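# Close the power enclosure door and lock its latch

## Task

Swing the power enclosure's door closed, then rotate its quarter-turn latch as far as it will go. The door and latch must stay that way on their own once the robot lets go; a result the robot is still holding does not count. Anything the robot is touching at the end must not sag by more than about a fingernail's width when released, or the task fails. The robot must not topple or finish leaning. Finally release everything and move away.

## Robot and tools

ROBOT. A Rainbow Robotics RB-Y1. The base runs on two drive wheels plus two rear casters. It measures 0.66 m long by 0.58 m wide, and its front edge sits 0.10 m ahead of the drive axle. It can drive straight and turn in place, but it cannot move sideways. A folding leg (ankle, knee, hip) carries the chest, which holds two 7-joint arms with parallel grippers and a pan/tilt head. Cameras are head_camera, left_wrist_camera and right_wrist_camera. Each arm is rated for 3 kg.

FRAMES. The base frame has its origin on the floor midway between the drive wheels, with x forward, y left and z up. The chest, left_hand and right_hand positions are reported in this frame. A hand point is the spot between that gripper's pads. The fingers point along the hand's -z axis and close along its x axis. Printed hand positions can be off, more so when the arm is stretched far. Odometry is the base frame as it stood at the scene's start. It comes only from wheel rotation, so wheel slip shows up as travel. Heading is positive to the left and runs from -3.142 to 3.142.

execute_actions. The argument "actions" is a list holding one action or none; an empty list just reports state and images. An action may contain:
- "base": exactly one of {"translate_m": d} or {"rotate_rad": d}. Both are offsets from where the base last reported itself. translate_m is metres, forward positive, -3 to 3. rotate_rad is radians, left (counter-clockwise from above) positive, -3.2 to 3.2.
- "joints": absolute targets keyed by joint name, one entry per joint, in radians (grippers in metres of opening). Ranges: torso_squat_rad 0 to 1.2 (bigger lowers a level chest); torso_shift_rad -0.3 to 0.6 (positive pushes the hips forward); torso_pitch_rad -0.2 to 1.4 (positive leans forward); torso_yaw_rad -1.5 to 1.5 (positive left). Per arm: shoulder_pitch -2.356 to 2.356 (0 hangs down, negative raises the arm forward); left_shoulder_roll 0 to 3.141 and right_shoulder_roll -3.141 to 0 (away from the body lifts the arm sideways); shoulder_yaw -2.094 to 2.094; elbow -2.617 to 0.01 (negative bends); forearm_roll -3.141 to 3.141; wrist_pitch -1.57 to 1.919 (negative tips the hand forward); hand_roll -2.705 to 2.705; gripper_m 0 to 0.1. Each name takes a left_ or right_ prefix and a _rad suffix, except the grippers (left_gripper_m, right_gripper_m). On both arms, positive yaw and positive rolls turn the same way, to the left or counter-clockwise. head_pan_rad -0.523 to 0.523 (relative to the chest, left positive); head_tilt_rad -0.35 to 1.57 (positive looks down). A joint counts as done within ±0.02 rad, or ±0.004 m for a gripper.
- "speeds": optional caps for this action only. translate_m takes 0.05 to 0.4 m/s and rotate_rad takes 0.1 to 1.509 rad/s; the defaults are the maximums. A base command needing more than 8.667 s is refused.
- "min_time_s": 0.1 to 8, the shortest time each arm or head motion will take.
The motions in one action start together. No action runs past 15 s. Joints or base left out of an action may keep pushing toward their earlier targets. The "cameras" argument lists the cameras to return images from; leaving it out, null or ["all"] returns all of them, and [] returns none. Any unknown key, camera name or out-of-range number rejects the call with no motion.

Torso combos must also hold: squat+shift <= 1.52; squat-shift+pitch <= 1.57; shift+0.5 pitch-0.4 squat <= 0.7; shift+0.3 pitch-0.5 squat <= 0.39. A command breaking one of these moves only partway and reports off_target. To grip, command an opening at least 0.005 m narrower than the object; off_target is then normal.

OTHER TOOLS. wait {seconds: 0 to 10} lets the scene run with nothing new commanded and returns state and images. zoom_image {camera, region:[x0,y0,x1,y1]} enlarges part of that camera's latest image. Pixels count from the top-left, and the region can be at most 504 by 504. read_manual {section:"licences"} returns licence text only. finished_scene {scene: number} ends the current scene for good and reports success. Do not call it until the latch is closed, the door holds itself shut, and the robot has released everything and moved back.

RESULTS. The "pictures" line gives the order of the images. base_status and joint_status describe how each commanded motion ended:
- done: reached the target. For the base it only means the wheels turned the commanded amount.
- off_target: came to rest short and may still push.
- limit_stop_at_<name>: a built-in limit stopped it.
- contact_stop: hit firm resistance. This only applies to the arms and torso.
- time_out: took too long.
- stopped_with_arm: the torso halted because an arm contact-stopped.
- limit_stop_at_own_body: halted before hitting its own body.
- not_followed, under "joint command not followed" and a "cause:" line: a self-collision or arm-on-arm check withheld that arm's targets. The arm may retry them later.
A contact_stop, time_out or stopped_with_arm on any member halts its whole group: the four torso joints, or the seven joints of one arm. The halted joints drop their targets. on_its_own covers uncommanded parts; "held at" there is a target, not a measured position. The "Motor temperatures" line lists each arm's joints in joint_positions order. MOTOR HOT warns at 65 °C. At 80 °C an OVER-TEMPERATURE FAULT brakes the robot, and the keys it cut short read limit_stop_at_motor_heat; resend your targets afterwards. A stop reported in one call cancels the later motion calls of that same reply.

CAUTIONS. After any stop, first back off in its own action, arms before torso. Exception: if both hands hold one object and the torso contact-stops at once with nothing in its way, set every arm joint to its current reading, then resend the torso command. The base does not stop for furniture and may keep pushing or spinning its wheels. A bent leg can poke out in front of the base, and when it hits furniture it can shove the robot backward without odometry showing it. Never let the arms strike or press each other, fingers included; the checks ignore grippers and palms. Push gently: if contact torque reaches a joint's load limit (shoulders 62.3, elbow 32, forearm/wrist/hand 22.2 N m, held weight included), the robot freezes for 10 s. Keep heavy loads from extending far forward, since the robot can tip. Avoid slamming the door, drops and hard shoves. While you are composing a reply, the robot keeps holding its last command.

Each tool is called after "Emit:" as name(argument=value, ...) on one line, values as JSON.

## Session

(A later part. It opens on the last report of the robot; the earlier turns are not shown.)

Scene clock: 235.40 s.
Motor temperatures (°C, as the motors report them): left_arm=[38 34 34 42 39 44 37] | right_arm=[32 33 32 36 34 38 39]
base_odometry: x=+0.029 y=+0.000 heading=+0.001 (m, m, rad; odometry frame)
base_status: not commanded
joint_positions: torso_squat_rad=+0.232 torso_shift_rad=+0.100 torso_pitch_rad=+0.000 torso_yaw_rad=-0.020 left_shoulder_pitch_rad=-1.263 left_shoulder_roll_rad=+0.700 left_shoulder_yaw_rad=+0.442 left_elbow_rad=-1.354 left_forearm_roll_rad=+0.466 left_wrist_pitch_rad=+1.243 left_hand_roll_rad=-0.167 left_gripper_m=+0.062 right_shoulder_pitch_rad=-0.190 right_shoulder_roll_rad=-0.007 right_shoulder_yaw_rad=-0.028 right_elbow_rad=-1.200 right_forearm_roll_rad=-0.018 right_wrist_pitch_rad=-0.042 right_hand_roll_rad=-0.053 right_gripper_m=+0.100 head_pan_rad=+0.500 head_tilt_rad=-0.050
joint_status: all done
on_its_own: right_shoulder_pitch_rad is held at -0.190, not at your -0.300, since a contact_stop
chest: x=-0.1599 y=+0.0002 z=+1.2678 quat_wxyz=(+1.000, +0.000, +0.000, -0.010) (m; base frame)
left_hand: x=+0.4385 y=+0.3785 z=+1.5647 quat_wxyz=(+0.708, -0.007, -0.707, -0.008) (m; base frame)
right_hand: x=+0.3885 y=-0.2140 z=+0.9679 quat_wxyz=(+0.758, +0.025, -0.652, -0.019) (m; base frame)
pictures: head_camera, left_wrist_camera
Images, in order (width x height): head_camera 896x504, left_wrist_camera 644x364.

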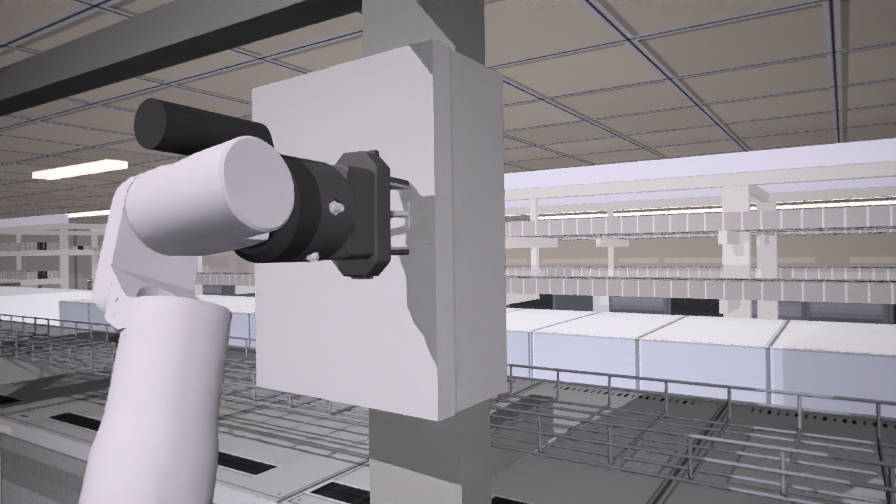

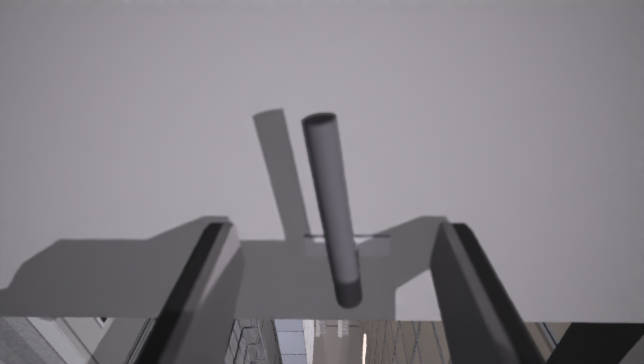

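Emit:
execute_actions(actions=[{"joints":{"left_hand_roll_rad":-1.3,"torso_squat_rad":0.19},"min_time_s":2}], cameras=["left_wrist_camera"])

Emit:
execute_actions(actions=[{"joints":{"left_hand_roll_rad":-1.5},"min_time_s":1.5}], cameras=["left_wrist_camera"])

Emit:
execute_actions(actions=[{"joints":{"left_hand_roll_rad":-0.167,"torso_squat_rad":0.21},"min_time_s":1.2}], cameras=["left_wrist_camera"])

Scene clock: 239.23 s.
Motor temperatures (°C, as the motors report them): left_arm=[38 34 34 42 38 44 37] | right_arm=[32 33 32 36 34 38 39]
base_odometry: x=+0.029 y=+0.000 heading=+0.001 (m, m, rad; odometry frame)
base_status: not commanded
joint_positions: torso_squat_rad=+0.190 torso_shift_rad=+0.100 torso_pitch_rad=+0.001 torso_yaw_rad=-0.020 left_shoulder_pitch_rad=-1.260 left_shoulder_roll_rad=+0.696 left_shoulder_yaw_rad=+0.441 left_elbow_rad=-1.352 left_forearm_roll_rad=+0.467 left_wrist_pitch_rad=+1.245 left_hand_roll_rad=-1.300 left_gripper_m=+0.062 right_shoulder_pitch_rad=-0.190 right_shoulder_roll_rad=-0.007 right_shoulder_yaw_rad=-0.028 right_elbow_rad=-1.200 right_forearm_roll_rad=-0.018 right_wrist_pitch_rad=-0.042 right_hand_roll_rad=-0.053 right_gripper_m=+0.100 head_pan_rad=+0.500 head_tilt_rad=-0.050
joint_status: all done
on_its_own: right_shoulder_pitch_rad is held at -0.190, not at your -0.300, since a contact_stop
chest: x=-0.1589 y=+0.0001 z=+1.2739 quat_wxyz=(+1.000, +0.000, +0.000, -0.010) (m; base frame)
left_hand: x=+0.4416 y=+0.3772 z=+1.5662 quat_wxyz=(+0.596, +0.370, -0.598, -0.388) (m; base frame)
right_hand: x=+0.3892 y=-0.2141 z=+0.9735 quat_wxyz=(+0.758, +0.025, -0.651, -0.019) (m; base frame)
pictures: left_wrist_camera
Images, in order (width x height): left_wrist_camera 644x364.

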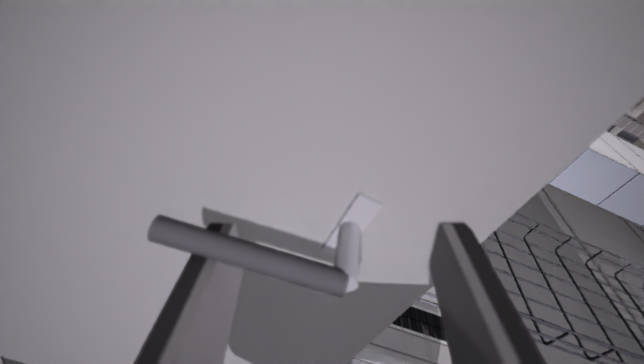

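Scene clock: 241.03 s.
Motor temperatures (°C, as the motors report them): left_arm=[39 34 34 42 38 45 37] | right_arm=[32 33 32 36 34 38 39]
base_odometry: x=+0.029 y=+0.000 heading=+0.001 (m, m, rad; odometry frame)
base_status: not commanded
joint_positions: torso_squat_rad=+0.190 torso_shift_rad=+0.101 torso_pitch_rad=+0.002 torso_yaw_rad=-0.020 left_shoulder_pitch_rad=-1.256 left_shoulder_roll_rad=+0.694 left_shoulder_yaw_rad=+0.439 left_elbow_rad=-1.349 left_forearm_roll_rad=+0.467 left_wrist_pitch_rad=+1.247 left_hand_roll_rad=-1.499 left_gripper_m=+0.062 right_shoulder_pitch_rad=-0.190 right_shoulder_roll_rad=-0.007 right_shoulder_yaw_rad=-0.028 right_elbow_rad=-1.200 right_forearm_roll_rad=-0.018 right_wrist_pitch_rad=-0.042 right_hand_roll_rad=-0.053 right_gripper_m=+0.100 head_pan_rad=+0.500 head_tilt_rad=-0.050
joint_status: all done
on_its_own: right_shoulder_pitch_rad is held at -0.190, not at your -0.300, since a contact_stop
chest: x=-0.1583 y=+0.0002 z=+1.2739 quat_wxyz=(+1.000, +0.000, +0.001, -0.010) (m; base frame)
left_hand: x=+0.4444 y=+0.3765 z=+1.5612 quat_wxyz=(+0.557, +0.425, -0.555, -0.448) (m; base frame)
right_hand: x=+0.3895 y=-0.2142 z=+0.9730 quat_wxyz=(+0.759, +0.025, -0.651, -0.019) (m; base frame)
pictures: left_wrist_camera
Images, in order (width x height): left_wrist_camera 644x364.

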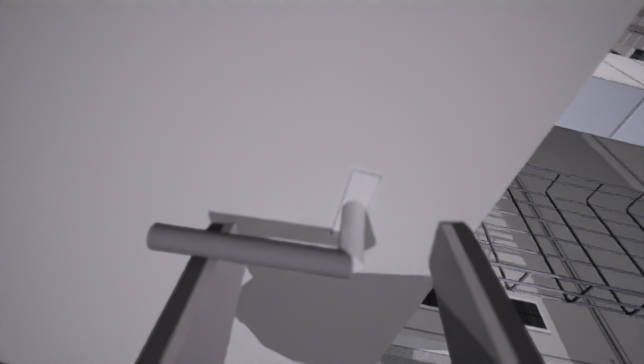

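Scene clock: 242.53 s.
Motor temperatures (°C, as the motors report them): left_arm=[39 34 34 42 38 45 37] | right_arm=[32 33 32 36 34 38 39]
base_odometry: x=+0.029 y=+0.000 heading=+0.001 (m, m, rad; odometry frame)
base_status: not commanded
joint_positions: torso_squat_rad=+0.210 torso_shift_rad=+0.100 torso_pitch_rad=+0.000 torso_yaw_rad=-0.020 left_shoulder_pitch_rad=-1.263 left_shoulder_roll_rad=+0.700 left_shoulder_yaw_rad=+0.442 left_elbow_rad=-1.354 left_forearm_roll_rad=+0.466 left_wrist_pitch_rad=+1.243 left_hand_roll_rad=-0.167 left_gripper_m=+0.062 right_shoulder_pitch_rad=-0.190 right_shoulder_roll_rad=-0.007 right_shoulder_yaw_rad=-0.028 right_elbow_rad=-1.200 right_forearm_roll_rad=-0.018 right_wrist_pitch_rad=-0.042 right_hand_roll_rad=-0.053 right_gripper_m=+0.100 head_pan_rad=+0.500 head_tilt_rad=-0.050
joint_status: all done
on_its_own: right_shoulder_pitch_rad is held at -0.190, not at your -0.300, since a contact_stop
chest: x=-0.1595 y=+0.0001 z=+1.2711 quat_wxyz=(+1.000, +0.000, +0.000, -0.010) (m; base frame)
left_hand: x=+0.4391 y=+0.3783 z=+1.5679 quat_wxyz=(+0.708, -0.007, -0.706, -0.008) (m; base frame)
right_hand: x=+0.3889 y=-0.2141 z=+0.9711 quat_wxyz=(+0.758, +0.025, -0.652, -0.019) (m; base frame)
pictures: left_wrist_camera
Images, in order (width x height): left_wrist_camera 644x364.

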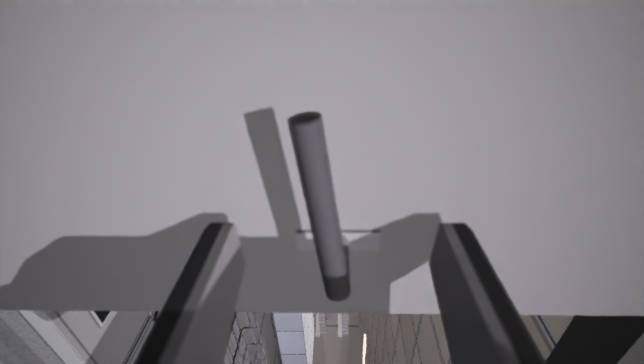

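Emit:
execute_actions(actions=[{"joints":{"torso_yaw_rad":0.018,"torso_shift_rad":0.143,"torso_squat_rad":0.2,"left_gripper_m":0.034}}], cameras=["left_wrist_camera"])

Emit:
execute_actions(actions=[{"joints":{"left_hand_roll_rad":0.85},"min_time_s":2}], cameras=["left_wrist_camera"])

Emit:
execute_actions(actions=[{"joints":{"left_hand_roll_rad":1.1},"min_time_s":1.5}], cameras=["head_camera","left_wrist_camera"])

Scene clock: 245.60 s.
Motor temperatures (°C, as the motors report them): left_arm=[39 34 34 42 38 45 37] | right_arm=[32 33 32 36 34 38 39]
base_odometry: x=+0.029 y=+0.000 heading=+0.001 (m, m, rad; odometry frame)
base_status: not commanded
joint_positions: torso_squat_rad=+0.200 torso_shift_rad=+0.143 torso_pitch_rad=+0.000 torso_yaw_rad=+0.018 left_shoulder_pitch_rad=-1.263 left_shoulder_roll_rad=+0.700 left_shoulder_yaw_rad=+0.442 left_elbow_rad=-1.354 left_forearm_roll_rad=+0.466 left_wrist_pitch_rad=+1.243 left_hand_roll_rad=-0.167 left_gripper_m=+0.034 right_shoulder_pitch_rad=-0.190 right_shoulder_roll_rad=-0.007 right_shoulder_yaw_rad=-0.028 right_elbow_rad=-1.200 right_forearm_roll_rad=-0.018 right_wrist_pitch_rad=-0.042 right_hand_roll_rad=-0.053 right_gripper_m=+0.100 head_pan_rad=+0.500 head_tilt_rad=-0.050
joint_status: all done
on_its_own: right_shoulder_pitch_rad is held at -0.190, not at your -0.300, since a contact_stop
chest: x=-0.1302 y=+0.0001 z=+1.2690 quat_wxyz=(+1.000, +0.000, +0.000, +0.009) (m; base frame)
left_hand: x=+0.4535 y=+0.4008 z=+1.5659 quat_wxyz=(+0.708, +0.007, -0.707, +0.006) (m; base frame)
right_hand: x=+0.4260 y=-0.1930 z=+0.9690 quat_wxyz=(+0.758, +0.038, -0.651, -0.004) (m; base frame)
pictures: left_wrist_camera
Images, in order (width x height): left_wrist_camera 644x364.

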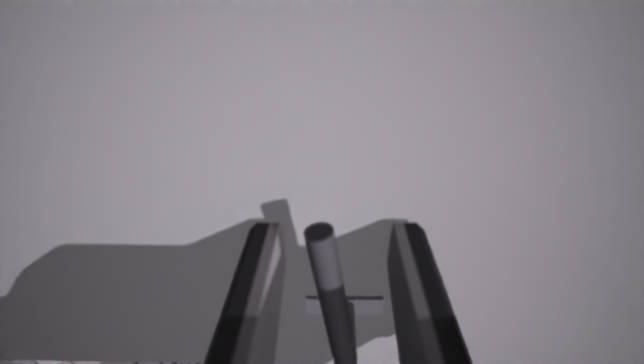

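Scene clock: 247.90 s.
Motor temperatures (°C, as the motors report them): left_arm=[39 34 34 42 38 45 37] | right_arm=[32 33 32 36 34 38 39]
base_odometry: x=+0.029 y=+0.000 heading=+0.001 (m, m, rad; odometry frame)
base_status: not commanded
joint_positions: torso_squat_rad=+0.200 torso_shift_rad=+0.143 torso_pitch_rad=+0.000 torso_yaw_rad=+0.018 left_shoulder_pitch_rad=-1.263 left_shoulder_roll_rad=+0.700 left_shoulder_yaw_rad=+0.442 left_elbow_rad=-1.354 left_forearm_roll_rad=+0.466 left_wrist_pitch_rad=+1.244 left_hand_roll_rad=+0.850 left_gripper_m=+0.035 right_shoulder_pitch_rad=-0.190 right_shoulder_roll_rad=-0.007 right_shoulder_yaw_rad=-0.028 right_elbow_rad=-1.200 right_forearm_roll_rad=-0.018 right_wrist_pitch_rad=-0.042 right_hand_roll_rad=-0.053 right_gripper_m=+0.100 head_pan_rad=+0.500 head_tilt_rad=-0.050
joint_status: all done
on_its_own: right_shoulder_pitch_rad is held at -0.190, not at your -0.300, since a contact_stop
chest: x=-0.1302 y=+0.0001 z=+1.2690 quat_wxyz=(+1.000, +0.000, +0.000, +0.009) (m; base frame)
left_hand: x=+0.4536 y=+0.4010 z=+1.5655 quat_wxyz=(+0.616, -0.338, -0.620, +0.350) (m; base frame)
right_hand: x=+0.4260 y=-0.1930 z=+0.9690 quat_wxyz=(+0.758, +0.038, -0.651, -0.004) (m; base frame)
pictures: left_wrist_camera
Images, in order (width x height): left_wrist_camera 644x364.

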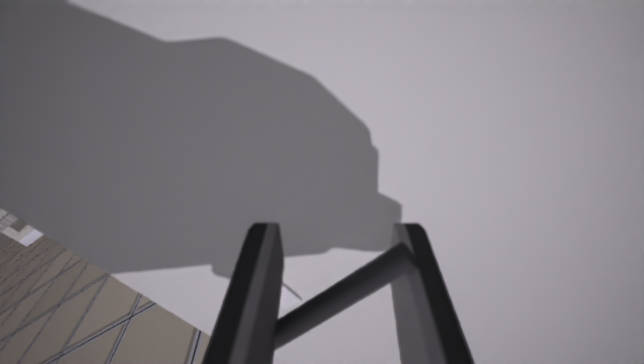

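Scene clock: 249.70 s.
Motor temperatures (°C, as the motors report them): left_arm=[39 34 34 42 38 45 37] | right_arm=[32 33 32 36 34 38 39]
base_odometry: x=+0.029 y=+0.000 heading=+0.001 (m, m, rad; odometry frame)
base_status: not commanded
joint_positions: torso_squat_rad=+0.200 torso_shift_rad=+0.143 torso_pitch_rad=+0.001 torso_yaw_rad=+0.018 left_shoulder_pitch_rad=-1.259 left_shoulder_roll_rad=+0.699 left_shoulder_yaw_rad=+0.441 left_elbow_rad=-1.352 left_forearm_roll_rad=+0.465 left_wrist_pitch_rad=+1.245 left_hand_roll_rad=+1.099 left_gripper_m=+0.039 right_shoulder_pitch_rad=-0.190 right_shoulder_roll_rad=-0.007 right_shoulder_yaw_rad=-0.028 right_elbow_rad=-1.200 right_forearm_roll_rad=-0.018 right_wrist_pitch_rad=-0.042 right_hand_roll_rad=-0.053 right_gripper_m=+0.100 head_pan_rad=+0.500 head_tilt_rad=-0.050
joint_status: all done
on_its_own: right_shoulder_pitch_rad is held at -0.190, not at your -0.300, since a contact_stop
chest: x=-0.1297 y=+0.0004 z=+1.2690 quat_wxyz=(+1.000, +0.000, +0.000, +0.009) (m; base frame)
left_hand: x=+0.4553 y=+0.4020 z=+1.5616 quat_wxyz=(+0.569, -0.410, -0.571, +0.426) (m; base frame)
right_hand: x=+0.4262 y=-0.1929 z=+0.9687 quat_wxyz=(+0.758, +0.038, -0.651, -0.004) (m; base frame)
pictures: head_camera, left_wrist_camera
Images, in order (width x height): head_camera 896x504, left_wrist_camera 644x364.

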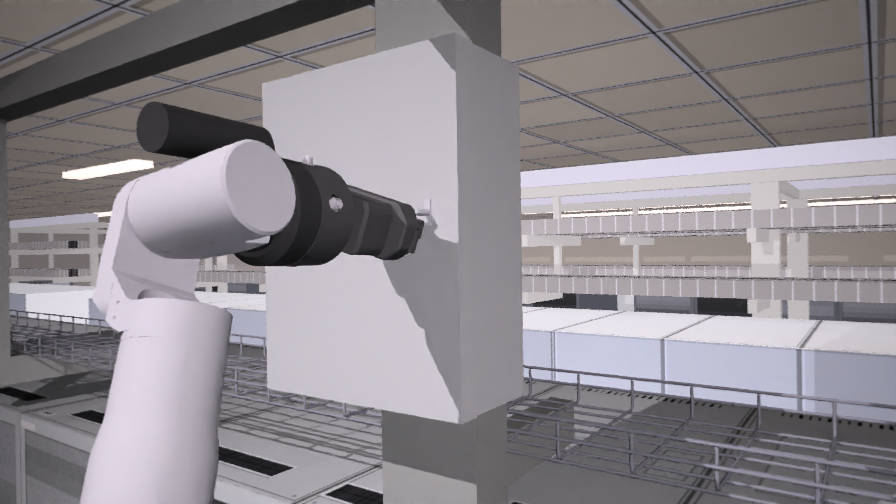

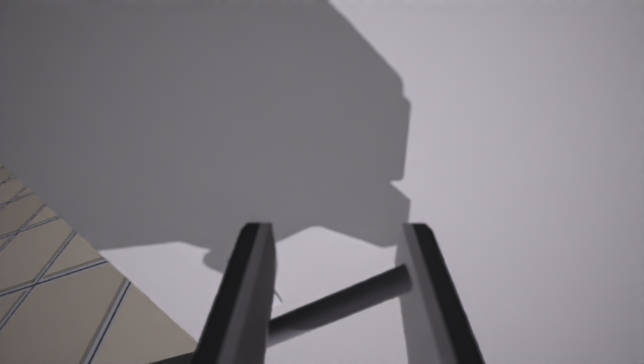

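Emit:
execute_actions(actions=[{"joints":{"left_hand_roll_rad":0.4,"torso_yaw_rad":-0.003,"torso_shift_rad":0.132,"torso_squat_rad":0.22,"left_gripper_m":0.03}}], cameras=[])

Emit:
execute_actions(actions=[{"joints":{"left_hand_roll_rad":0.95},"min_time_s":1.5}], cameras=["left_wrist_camera"])

Emit:
execute_actions(actions=[{"joints":{"left_hand_roll_rad":1.2},"min_time_s":1.5}], cameras=["left_wrist_camera"])

Emit:
execute_actions(actions=[{"joints":{"left_hand_roll_rad":1.4},"min_time_s":1.5}], cameras=["head_camera","left_wrist_camera"])

Scene clock: 252.77 s.
Motor temperatures (°C, as the motors report them): left_arm=[39 34 34 42 38 45 37] | right_arm=[32 33 32 36 34 38 39]
base_odometry: x=+0.029 y=+0.000 heading=+0.001 (m, m, rad; odometry frame)
base_status: not commanded
joint_positions: torso_squat_rad=+0.217 torso_shift_rad=+0.134 torso_pitch_rad=+0.002 torso_yaw_rad=+0.001 left_shoulder_pitch_rad=-1.263 left_shoulder_roll_rad=+0.700 left_shoulder_yaw_rad=+0.442 left_elbow_rad=-1.354 left_forearm_roll_rad=+0.466 left_wrist_pitch_rad=+1.243 left_hand_roll_rad=+0.400 left_gripper_m=+0.030 right_shoulder_pitch_rad=-0.190 right_shoulder_roll_rad=-0.007 right_shoulder_yaw_rad=-0.028 right_elbow_rad=-1.200 right_forearm_roll_rad=-0.018 right_wrist_pitch_rad=-0.042 right_hand_roll_rad=-0.053 right_gripper_m=+0.100 head_pan_rad=+0.500 head_tilt_rad=-0.050
joint_status: torso_squat_rad contact_stop (moved +0.017 of +0.020); torso_shift_rad contact_stop (moved -0.009 of -0.011); torso_yaw_rad contact_stop (moved -0.017 of -0.021); the others done
on_its_own: right_shoulder_pitch_rad is held at -0.190, not at your -0.300, since a contact_stop
chest: x=-0.1359 y=+0.0002 z=+1.2674 quat_wxyz=(+1.000, +0.000, +0.001, +0.001) (m; base frame)
left_hand: x=+0.4546 y=+0.3916 z=+1.5635 quat_wxyz=(+0.680, -0.197, -0.678, +0.198) (m; base frame)
right_hand: x=+0.4165 y=-0.2022 z=+0.9666 quat_wxyz=(+0.759, +0.032, -0.651, -0.011) (m; base frame)
pictures: none
No camera images: the call's "cameras" was empty. Leave "cameras" out to get every camera's image.

not run: a stop came earlier in this reply.

not run: a stop came earlier in this reply.

not run: a stop came earlier in this reply.

Emit:
execute_actions(actions=[{"joints":{"left_hand_roll_rad":0.95},"min_time_s":1.5}], cameras=["left_wrist_camera"])

Emit:
execute_actions(actions=[{"joints":{"left_hand_roll_rad":1.2},"min_time_s":1.5}], cameras=["left_wrist_camera"])

Emit:
execute_actions(actions=[{"joints":{"left_hand_roll_rad":1.4},"min_time_s":1.5}], cameras=["head_camera","left_wrist_camera"])

Scene clock: 255.30 s.
Motor temperatures (°C, as the motors report them): left_arm=[39 34 34 42 38 44 37] | right_arm=[32 33 32 36 34 38 39]
base_odometry: x=+0.029 y=+0.000 heading=+0.001 (m, m, rad; odometry frame)
base_status: not commanded
joint_positions: torso_squat_rad=+0.217 torso_shift_rad=+0.134 torso_pitch_rad=+0.002 torso_yaw_rad=+0.001 left_shoulder_pitch_rad=-1.264 left_shoulder_roll_rad=+0.700 left_shoulder_yaw_rad=+0.441 left_elbow_rad=-1.354 left_forearm_roll_rad=+0.466 left_wrist_pitch_rad=+1.243 left_hand_roll_rad=+0.949 left_gripper_m=+0.032 right_shoulder_pitch_rad=-0.190 right_shoulder_roll_rad=-0.007 right_shoulder_yaw_rad=-0.028 right_elbow_rad=-1.200 right_forearm_roll_rad=-0.018 right_wrist_pitch_rad=-0.042 right_hand_roll_rad=-0.053 right_gripper_m=+0.100 head_pan_rad=+0.500 head_tilt_rad=-0.050
joint_status: all done
on_its_own: right_shoulder_pitch_rad is held at -0.190, not at your -0.300, since a contact_stop
chest: x=-0.1359 y=+0.0001 z=+1.2674 quat_wxyz=(+1.000, +0.000, +0.001, +0.001) (m; base frame)
left_hand: x=+0.4545 y=+0.3913 z=+1.5637 quat_wxyz=(+0.601, -0.373, -0.600, +0.375) (m; base frame)
right_hand: x=+0.4165 y=-0.2022 z=+0.9666 quat_wxyz=(+0.759, +0.032, -0.651, -0.011) (m; base frame)
pictures: left_wrist_camera
Images, in order (width x height): left_wrist_camera 644x364.

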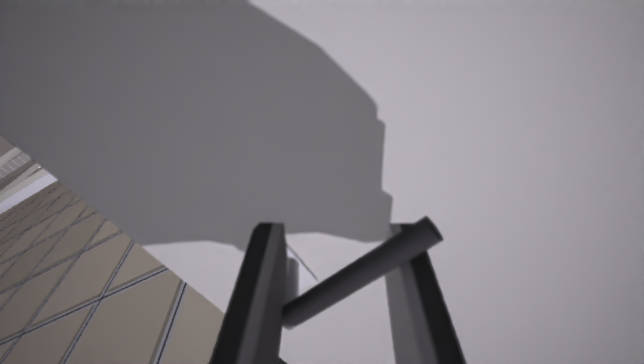

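Scene clock: 257.10 s.
Motor temperatures (°C, as the motors report them): left_arm=[39 34 34 42 38 44 38] | right_arm=[32 33 32 36 34 38 39]
base_odometry: x=+0.029 y=+0.000 heading=+0.002 (m, m, rad; odometry frame)
base_status: not commanded
joint_positions: torso_squat_rad=+0.217 torso_shift_rad=+0.134 torso_pitch_rad=+0.001 torso_yaw_rad=+0.001 left_shoulder_pitch_rad=-1.260 left_shoulder_roll_rad=+0.698 left_shoulder_yaw_rad=+0.440 left_elbow_rad=-1.353 left_forearm_roll_rad=+0.466 left_wrist_pitch_rad=+1.246 left_hand_roll_rad=+1.199 left_gripper_m=+0.032 right_shoulder_pitch_rad=-0.190 right_shoulder_roll_rad=-0.007 right_shoulder_yaw_rad=-0.028 right_elbow_rad=-1.200 right_forearm_roll_rad=-0.018 right_wrist_pitch_rad=-0.042 right_hand_roll_rad=-0.053 right_gripper_m=+0.100 head_pan_rad=+0.500 head_tilt_rad=-0.050
joint_status: all done
on_its_own: right_shoulder_pitch_rad is held at -0.190, not at your -0.300, since a contact_stop
chest: x=-0.1362 y=+0.0001 z=+1.2674 quat_wxyz=(+1.000, +0.000, +0.001, +0.001) (m; base frame)
left_hand: x=+0.4554 y=+0.3905 z=+1.5606 quat_wxyz=(+0.552, -0.443, -0.546, +0.448) (m; base frame)
right_hand: x=+0.4163 y=-0.2022 z=+0.9668 quat_wxyz=(+0.758, +0.032, -0.651, -0.011) (m; base frame)
pictures: left_wrist_camera
Images, in order (width x height): left_wrist_camera 644x364.

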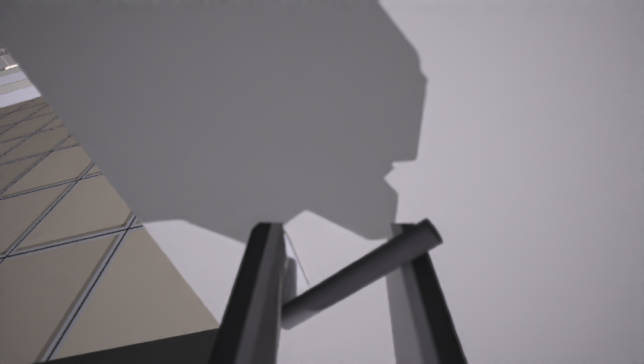

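Scene clock: 258.90 s.
Motor temperatures (°C, as the motors report them): left_arm=[39 35 34 42 38 46 38] | right_arm=[32 33 32 36 34 38 39]
base_odometry: x=+0.029 y=+0.000 heading=+0.002 (m, m, rad; odometry frame)
base_status: not commanded
joint_positions: torso_squat_rad=+0.217 torso_shift_rad=+0.134 torso_pitch_rad=+0.001 torso_yaw_rad=+0.002 left_shoulder_pitch_rad=-1.258 left_shoulder_roll_rad=+0.696 left_shoulder_yaw_rad=+0.439 left_elbow_rad=-1.353 left_forearm_roll_rad=+0.467 left_wrist_pitch_rad=+1.248 left_hand_roll_rad=+1.399 left_gripper_m=+0.032 right_shoulder_pitch_rad=-0.190 right_shoulder_roll_rad=-0.007 right_shoulder_yaw_rad=-0.028 right_elbow_rad=-1.200 right_forearm_roll_rad=-0.018 right_wrist_pitch_rad=-0.042 right_hand_roll_rad=-0.053 right_gripper_m=+0.100 head_pan_rad=+0.500 head_tilt_rad=-0.050
joint_status: all done
on_its_own: right_shoulder_pitch_rad is held at -0.190, not at your -0.300, since a contact_stop
chest: x=-0.1366 y=-0.0001 z=+1.2674 quat_wxyz=(+1.000, +0.000, +0.000, +0.001) (m; base frame)
left_hand: x=+0.4559 y=+0.3895 z=+1.5583 quat_wxyz=(+0.506, -0.495, -0.498, +0.502) (m; base frame)
right_hand: x=+0.4161 y=-0.2023 z=+0.9670 quat_wxyz=(+0.758, +0.032, -0.651, -0.011) (m; base frame)
pictures: head_camera, left_wrist_camera
Images, in order (width x height): head_camera 896x504, left_wrist_camera 644x364.

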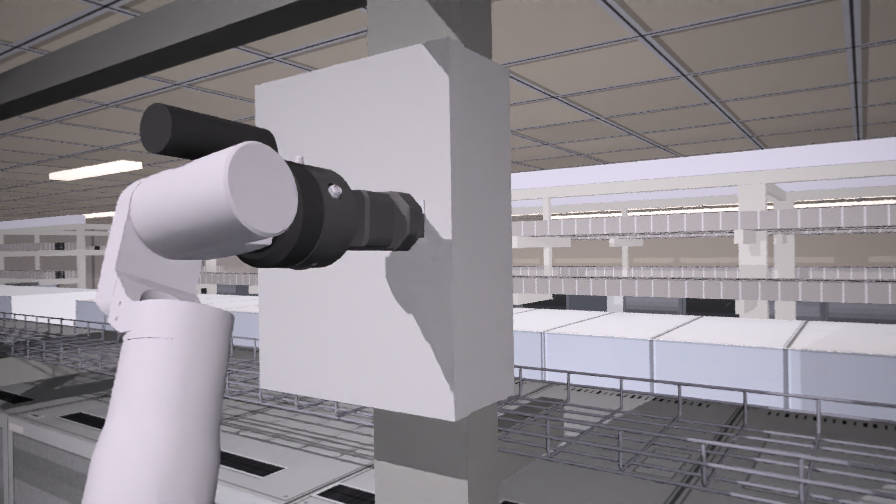

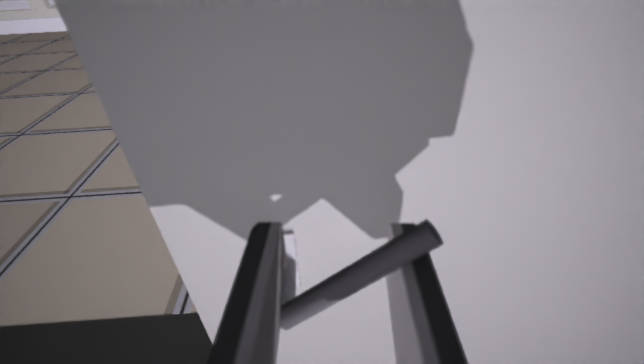

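Emit:
execute_actions(actions=[])

Emit:
execute_actions(actions=[{"joints":{"torso_squat_rad":0.25,"left_hand_roll_rad":1.6},"min_time_s":1.5}], cameras=["left_wrist_camera","head_camera"])

Scene clock: 261.33 s.
Motor temperatures (°C, as the motors report them): left_arm=[40 35 34 42 38 49 38] | right_arm=[32 33 32 36 34 38 39]
base_odometry: x=+0.029 y=+0.000 heading=+0.002 (m, m, rad; odometry frame)
base_status: not commanded
joint_positions: torso_squat_rad=+0.217 torso_shift_rad=+0.134 torso_pitch_rad=+0.001 torso_yaw_rad=+0.002 left_shoulder_pitch_rad=-1.258 left_shoulder_roll_rad=+0.696 left_shoulder_yaw_rad=+0.439 left_elbow_rad=-1.353 left_forearm_roll_rad=+0.467 left_wrist_pitch_rad=+1.248 left_hand_roll_rad=+1.399 left_gripper_m=+0.032 right_shoulder_pitch_rad=-0.190 right_shoulder_roll_rad=-0.007 right_shoulder_yaw_rad=-0.028 right_elbow_rad=-1.200 right_forearm_roll_rad=-0.018 right_wrist_pitch_rad=-0.042 right_hand_roll_rad=-0.053 right_gripper_m=+0.100 head_pan_rad=+0.500 head_tilt_rad=-0.050
joint_status: all done
on_its_own: right_shoulder_pitch_rad is held at -0.190, not at your -0.300, since a contact_stop
chest: x=-0.1366 y=-0.0001 z=+1.2674 quat_wxyz=(+1.000, +0.000, +0.000, +0.001) (m; base frame)
left_hand: x=+0.4559 y=+0.3895 z=+1.5583 quat_wxyz=(+0.506, -0.495, -0.498, +0.502) (m; base frame)
right_hand: x=+0.4161 y=-0.2023 z=+0.9670 quat_wxyz=(+0.758, +0.032, -0.651, -0.011) (m; base frame)
pictures: head_camera, left_wrist_camera, right_wrist_camera
Images, in order (width x height): head_camera 896x504, left_wrist_camera 644x364, right_wrist_camera 644x364.

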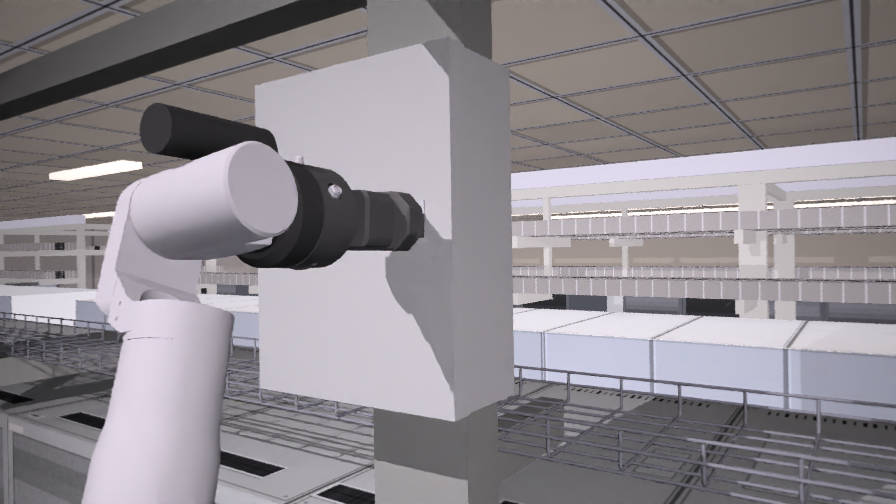

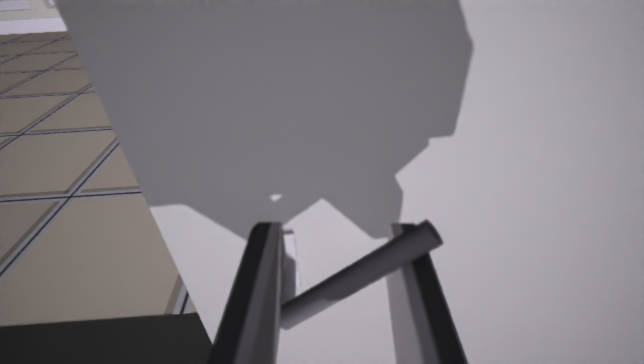

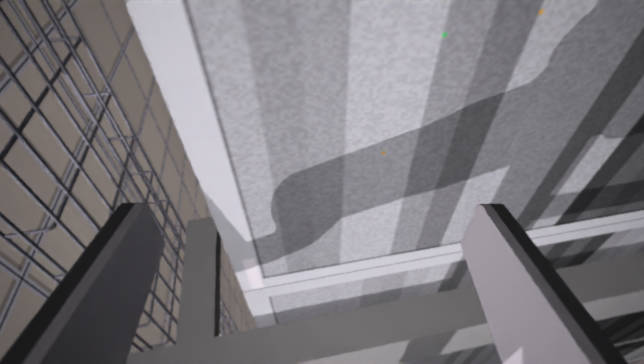

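Scene clock: 263.13 s.
Motor temperatures (°C, as the motors report them): left_arm=[40 35 34 42 38 50 38] | right_arm=[32 33 32 36 34 38 39]
base_odometry: x=+0.029 y=+0.000 heading=+0.001 (m, m, rad; odometry frame)
base_status: not commanded
joint_positions: torso_squat_rad=+0.250 torso_shift_rad=+0.134 torso_pitch_rad=+0.001 torso_yaw_rad=+0.001 left_shoulder_pitch_rad=-1.260 left_shoulder_roll_rad=+0.696 left_shoulder_yaw_rad=+0.438 left_elbow_rad=-1.353 left_forearm_roll_rad=+0.467 left_wrist_pitch_rad=+1.247 left_hand_roll_rad=+1.599 left_gripper_m=+0.032 right_shoulder_pitch_rad=-0.190 right_shoulder_roll_rad=-0.007 right_shoulder_yaw_rad=-0.028 right_elbow_rad=-1.200 right_forearm_roll_rad=-0.018 right_wrist_pitch_rad=-0.042 right_hand_roll_rad=-0.053 right_gripper_m=+0.100 head_pan_rad=+0.500 head_tilt_rad=-0.050
joint_status: all done
on_its_own: right_shoulder_pitch_rad is held at -0.190, not at your -0.300, since a contact_stop
chest: x=-0.1371 y=-0.0004 z=+1.2621 quat_wxyz=(+1.000, +0.000, +0.001, +0.001) (m; base frame)
left_hand: x=+0.4553 y=+0.3880 z=+1.5544 quat_wxyz=(+0.454, -0.543, -0.446, +0.548) (m; base frame)
right_hand: x=+0.4154 y=-0.2025 z=+0.9615 quat_wxyz=(+0.758, +0.033, -0.651, -0.011) (m; base frame)
pictures: head_camera, left_wrist_camera
Images, in order (width x height): head_camera 896x504, left_wrist_camera 644x364.

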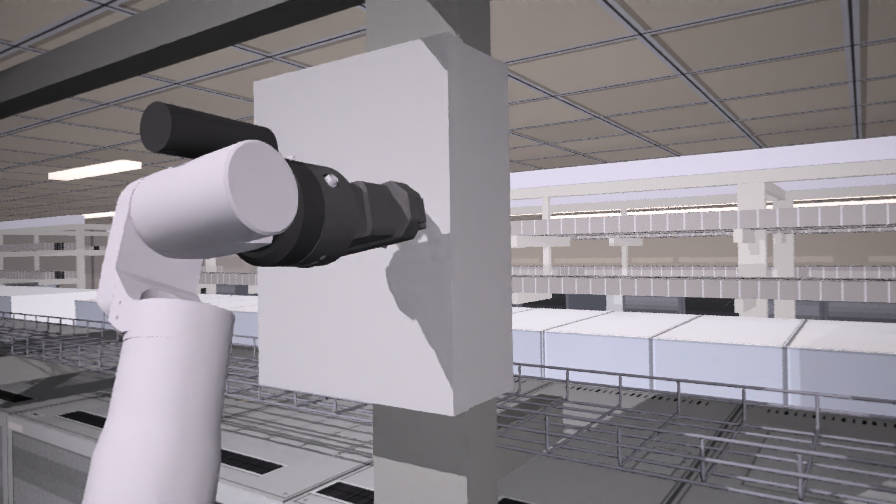

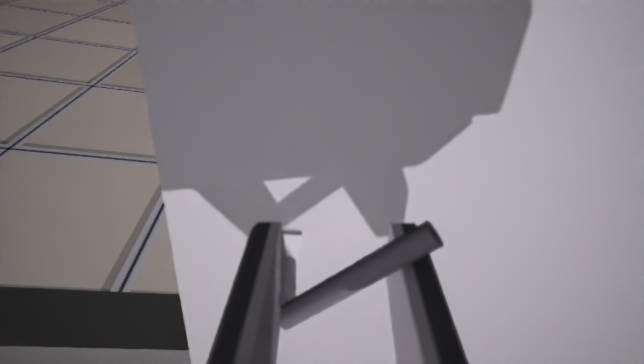

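Emit:
execute_actions(actions=[{"joints":{"torso_squat_rad":0.275,"torso_yaw_rad":-0.009,"torso_shift_rad":0.129,"left_hand_roll_rad":1.8},"min_time_s":1.5}], cameras=["left_wrist_camera"])

Emit:
execute_actions(actions=[{"joints":{"torso_squat_rad":0.285,"torso_yaw_rad":-0.017,"torso_shift_rad":0.125,"left_hand_roll_rad":2.0},"min_time_s":1.5}], cameras=["left_wrist_camera"])

Scene clock: 265.60 s.
Motor temperatures (°C, as the motors report them): left_arm=[40 35 34 42 38 51 38] | right_arm=[32 33 32 36 34 38 39]
base_odometry: x=+0.029 y=+0.000 heading=+0.001 (m, m, rad; odometry frame)
base_status: not commanded
joint_positions: torso_squat_rad=+0.275 torso_shift_rad=+0.129 torso_pitch_rad=+0.001 torso_yaw_rad=-0.009 left_shoulder_pitch_rad=-1.261 left_shoulder_roll_rad=+0.697 left_shoulder_yaw_rad=+0.439 left_elbow_rad=-1.353 left_forearm_roll_rad=+0.466 left_wrist_pitch_rad=+1.246 left_hand_roll_rad=+1.799 left_gripper_m=+0.032 right_shoulder_pitch_rad=-0.190 right_shoulder_roll_rad=-0.007 right_shoulder_yaw_rad=-0.028 right_elbow_rad=-1.200 right_forearm_roll_rad=-0.018 right_wrist_pitch_rad=-0.042 right_hand_roll_rad=-0.053 right_gripper_m=+0.100 head_pan_rad=+0.500 head_tilt_rad=-0.050
joint_status: all done
on_its_own: right_shoulder_pitch_rad is held at -0.190, not at your -0.300, since a contact_stop
chest: x=-0.1410 y=-0.0002 z=+1.2580 quat_wxyz=(+1.000, +0.000, +0.001, -0.004) (m; base frame)
left_hand: x=+0.4548 y=+0.3833 z=+1.5515 quat_wxyz=(+0.398, -0.587, -0.388, +0.588) (m; base frame)
right_hand: x=+0.4093 y=-0.2081 z=+0.9573 quat_wxyz=(+0.758, +0.029, -0.651, -0.015) (m; base frame)
pictures: left_wrist_camera
Images, in order (width x height): left_wrist_camera 644x364.

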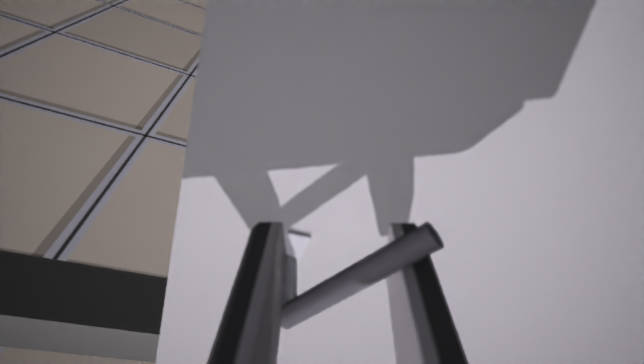

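Scene clock: 267.40 s.
Motor temperatures (°C, as the motors report them): left_arm=[40 35 34 42 38 51 38] | right_arm=[32 33 32 36 34 38 39]
base_odometry: x=+0.029 y=+0.000 heading=+0.001 (m, m, rad; odometry frame)
base_status: not commanded
joint_positions: torso_squat_rad=+0.285 torso_shift_rad=+0.125 torso_pitch_rad=+0.001 torso_yaw_rad=-0.017 left_shoulder_pitch_rad=-1.261 left_shoulder_roll_rad=+0.698 left_shoulder_yaw_rad=+0.440 left_elbow_rad=-1.353 left_forearm_roll_rad=+0.466 left_wrist_pitch_rad=+1.246 left_hand_roll_rad=+1.999 left_gripper_m=+0.032 right_shoulder_pitch_rad=-0.190 right_shoulder_roll_rad=-0.007 right_shoulder_yaw_rad=-0.028 right_elbow_rad=-1.200 right_forearm_roll_rad=-0.018 right_wrist_pitch_rad=-0.042 right_hand_roll_rad=-0.053 right_gripper_m=+0.100 head_pan_rad=+0.500 head_tilt_rad=-0.050
joint_status: all done
on_its_own: right_shoulder_pitch_rad is held at -0.190, not at your -0.300, since a contact_stop
chest: x=-0.1440 y=+0.0000 z=+1.2565 quat_wxyz=(+1.000, +0.000, +0.001, -0.008) (m; base frame)
left_hand: x=+0.4548 y=+0.3790 z=+1.5499 quat_wxyz=(+0.340, -0.624, -0.325, +0.624) (m; base frame)
right_hand: x=+0.4047 y=-0.2124 z=+0.9558 quat_wxyz=(+0.758, +0.026, -0.651, -0.018) (m; base frame)
pictures: left_wrist_camera
Images, in order (width x height): left_wrist_camera 644x364.

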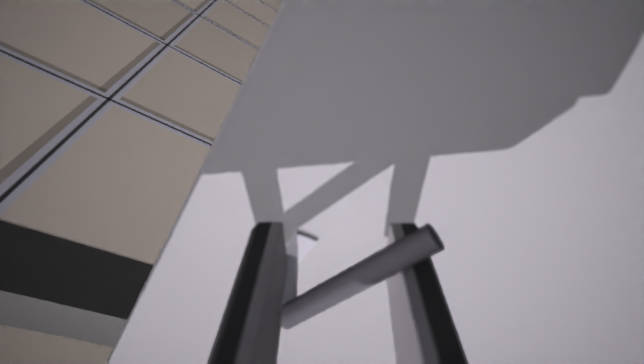

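Emit:
execute_actions(actions=[{"joints":{"torso_squat_rad":0.29,"torso_yaw_rad":-0.025,"torso_shift_rad":0.121,"left_hand_roll_rad":2.2},"min_time_s":1.5}], cameras=["left_wrist_camera"])

Emit:
execute_actions(actions=[{"joints":{"torso_yaw_rad":-0.029,"torso_shift_rad":0.119,"left_hand_roll_rad":2.3},"min_time_s":1.2}], cameras=["left_wrist_camera"])

Scene clock: 269.87 s.
Motor temperatures (°C, as the motors report them): left_arm=[40 35 34 42 38 51 38] | right_arm=[32 33 32 36 34 38 39]
base_odometry: x=+0.029 y=+0.000 heading=+0.002 (m, m, rad; odometry frame)
base_status: not commanded
joint_positions: torso_squat_rad=+0.290 torso_shift_rad=+0.121 torso_pitch_rad=+0.001 torso_yaw_rad=-0.025 left_shoulder_pitch_rad=-1.261 left_shoulder_roll_rad=+0.698 left_shoulder_yaw_rad=+0.440 left_elbow_rad=-1.353 left_forearm_roll_rad=+0.466 left_wrist_pitch_rad=+1.246 left_hand_roll_rad=+2.199 left_gripper_m=+0.032 right_shoulder_pitch_rad=-0.190 right_shoulder_roll_rad=-0.007 right_shoulder_yaw_rad=-0.028 right_elbow_rad=-1.200 right_forearm_roll_rad=-0.018 right_wrist_pitch_rad=-0.042 right_hand_roll_rad=-0.053 right_gripper_m=+0.100 head_pan_rad=+0.500 head_tilt_rad=-0.050
joint_status: all done
on_its_own: right_shoulder_pitch_rad is held at -0.190, not at your -0.300, since a contact_stop
chest: x=-0.1468 y=+0.0000 z=+1.2558 quat_wxyz=(+1.000, +0.000, +0.001, -0.012) (m; base frame)
left_hand: x=+0.4549 y=+0.3746 z=+1.5491 quat_wxyz=(+0.278, -0.655, -0.258, +0.654) (m; base frame)
right_hand: x=+0.4002 y=-0.2167 z=+0.9552 quat_wxyz=(+0.758, +0.024, -0.651, -0.021) (m; base frame)
pictures: left_wrist_camera
Images, in order (width x height): left_wrist_camera 644x364.

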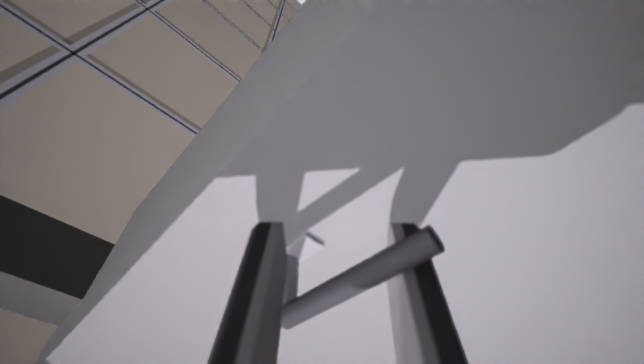

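Scene clock: 271.47 s.
Motor temperatures (°C, as the motors report them): left_arm=[40 35 34 42 38 51 38] | right_arm=[32 33 32 36 34 38 39]
base_odometry: x=+0.029 y=+0.000 heading=+0.002 (m, m, rad; odometry frame)
base_status: not commanded
joint_positions: torso_squat_rad=+0.290 torso_shift_rad=+0.119 torso_pitch_rad=+0.001 torso_yaw_rad=-0.029 left_shoulder_pitch_rad=-1.258 left_shoulder_roll_rad=+0.698 left_shoulder_yaw_rad=+0.438 left_elbow_rad=-1.354 left_forearm_roll_rad=+0.466 left_wrist_pitch_rad=+1.248 left_hand_roll_rad=+2.295 left_gripper_m=+0.033 right_shoulder_pitch_rad=-0.190 right_shoulder_roll_rad=-0.007 right_shoulder_yaw_rad=-0.028 right_elbow_rad=-1.200 right_forearm_roll_rad=-0.018 right_wrist_pitch_rad=-0.042 right_hand_roll_rad=-0.053 right_gripper_m=+0.100 head_pan_rad=+0.500 head_tilt_rad=-0.050
joint_status: left_hand_roll_rad contact_stop (moved +0.096 of +0.101); the others done
on_its_own: right_shoulder_pitch_rad is held at -0.190, not at your -0.300, since a contact_stop
chest: x=-0.1483 y=+0.0001 z=+1.2560 quat_wxyz=(+1.000, +0.000, +0.000, -0.014) (m; base frame)
left_hand: x=+0.4552 y=+0.3722 z=+1.5477 quat_wxyz=(+0.249, -0.665, -0.226, +0.667) (m; base frame)
right_hand: x=+0.3979 y=-0.2188 z=+0.9555 quat_wxyz=(+0.758, +0.023, -0.651, -0.022) (m; base frame)
pictures: left_wrist_camera
Images, in order (width x height): left_wrist_camera 644x364.

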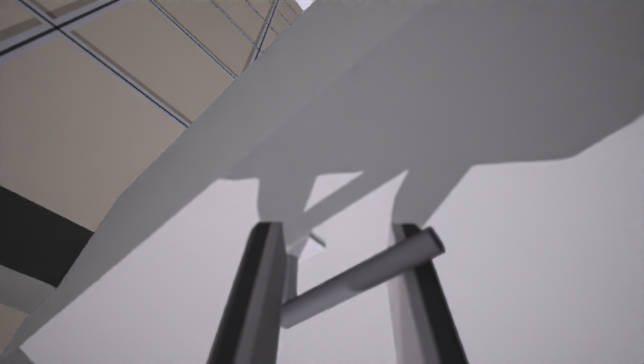

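At the stop.

Emit:
execute_actions(actions=[{"joints":{"left_hand_roll_rad":2.0}}], cameras=[])

Emit:
execute_actions(actions=[{"joints":{"torso_shift_rad":-0.12,"right_elbow_rad":-0.9}}])

Scene clock: 272.67 s.
Motor temperatures (°C, as the motors report them): left_arm=[40 35 34 42 38 51 38] | right_arm=[32 33 32 36 34 38 39]
base_odometry: x=+0.029 y=+0.000 heading=+0.001 (m, m, rad; odometry frame)
base_status: not commanded
joint_positions: torso_squat_rad=+0.290 torso_shift_rad=+0.119 torso_pitch_rad=+0.001 torso_yaw_rad=-0.029 left_shoulder_pitch_rad=-1.258 left_shoulder_roll_rad=+0.698 left_shoulder_yaw_rad=+0.439 left_elbow_rad=-1.353 left_forearm_roll_rad=+0.466 left_wrist_pitch_rad=+1.247 left_hand_roll_rad=+2.000 left_gripper_m=+0.030 right_shoulder_pitch_rad=-0.190 right_shoulder_roll_rad=-0.007 right_shoulder_yaw_rad=-0.028 right_elbow_rad=-1.200 right_forearm_roll_rad=-0.018 right_wrist_pitch_rad=-0.042 right_hand_roll_rad=-0.053 right_gripper_m=+0.100 head_pan_rad=+0.500 head_tilt_rad=-0.050
joint_status: all done
on_its_own: right_shoulder_pitch_rad is held at -0.190, not at your -0.300, since a contact_stop
chest: x=-0.1480 y=+0.0001 z=+1.2560 quat_wxyz=(+1.000, +0.000, +0.001, -0.014) (m; base frame)
left_hand: x=+0.4558 y=+0.3723 z=+1.5474 quat_wxyz=(+0.344, -0.625, -0.320, +0.624) (m; base frame)
right_hand: x=+0.3981 y=-0.2189 z=+0.9553 quat_wxyz=(+0.758, +0.022, -0.651, -0.022) (m; base frame)
pictures: none
No camera images: the call's "cameras" was empty. Leave "cameras" out to get every camera's image.

Scene clock: 275.03 s.
Motor temperatures (°C, as the motors report them): left_arm=[40 35 34 42 37 50 38] | right_arm=[32 33 32 36 34 38 39]
base_odometry: x=+0.029 y=+0.000 heading=+0.001 (m, m, rad; odometry frame)
base_status: not commanded
joint_positions: torso_squat_rad=+0.290 torso_shift_rad=-0.120 torso_pitch_rad=+0.001 torso_yaw_rad=-0.029 left_shoulder_pitch_rad=-1.258 left_shoulder_roll_rad=+0.698 left_shoulder_yaw_rad=+0.439 left_elbow_rad=-1.353 left_forearm_roll_rad=+0.466 left_wrist_pitch_rad=+1.247 left_hand_roll_rad=+2.000 left_gripper_m=+0.030 right_shoulder_pitch_rad=-0.190 right_shoulder_roll_rad=-0.007 right_shoulder_yaw_rad=-0.028 right_elbow_rad=-0.900 right_forearm_roll_rad=-0.018 right_wrist_pitch_rad=-0.042 right_hand_roll_rad=-0.053 right_gripper_m=+0.100 head_pan_rad=+0.500 head_tilt_rad=-0.050
joint_status: all done
on_its_own: right_shoulder_pitch_rad is held at -0.190, not at your -0.300, since a contact_stop
chest: x=-0.3079 y=+0.0001 z=+1.2559 quat_wxyz=(+1.000, +0.000, +0.001, -0.014) (m; base frame)
left_hand: x=+0.2960 y=+0.3722 z=+1.5472 quat_wxyz=(+0.344, -0.625, -0.320, +0.624) (m; base frame)
right_hand: x=+0.1832 y=-0.2203 z=+0.8204 quat_wxyz=(+0.847, +0.017, -0.531, -0.025) (m; base frame)
pictures: head_camera, left_wrist_camera, right_wrist_camera
Images, in order (width x height): head_camera 896x504, left_wrist_camera 644x364, right_wrist_camera 644x364.

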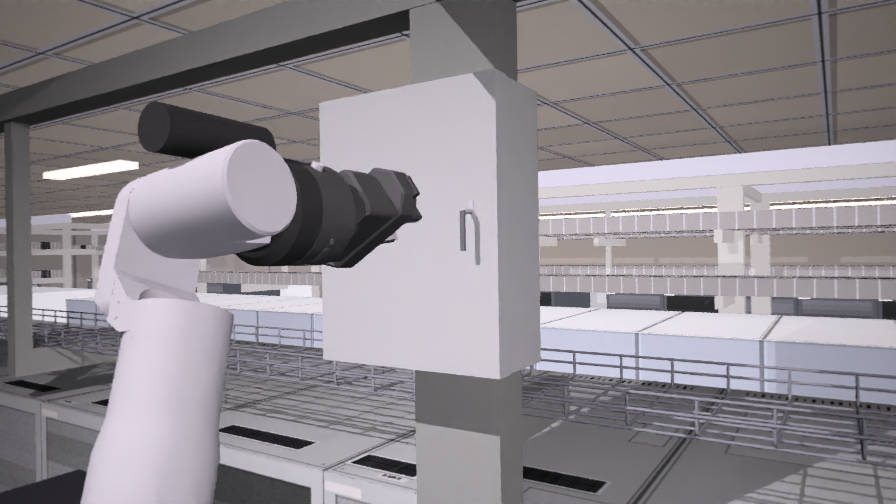

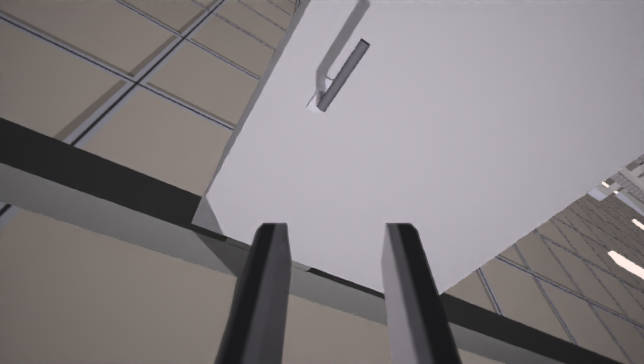

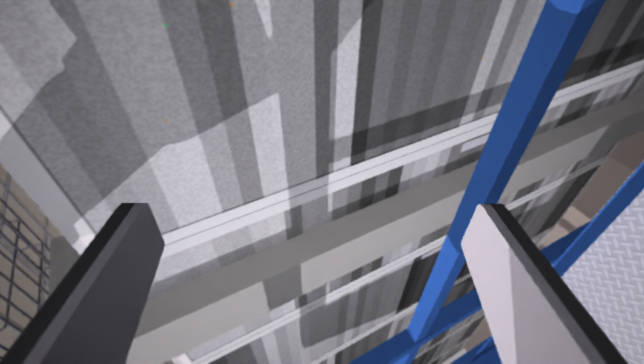

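Emit:
finished_scene(scene=1)

The scene is finished: the task was done.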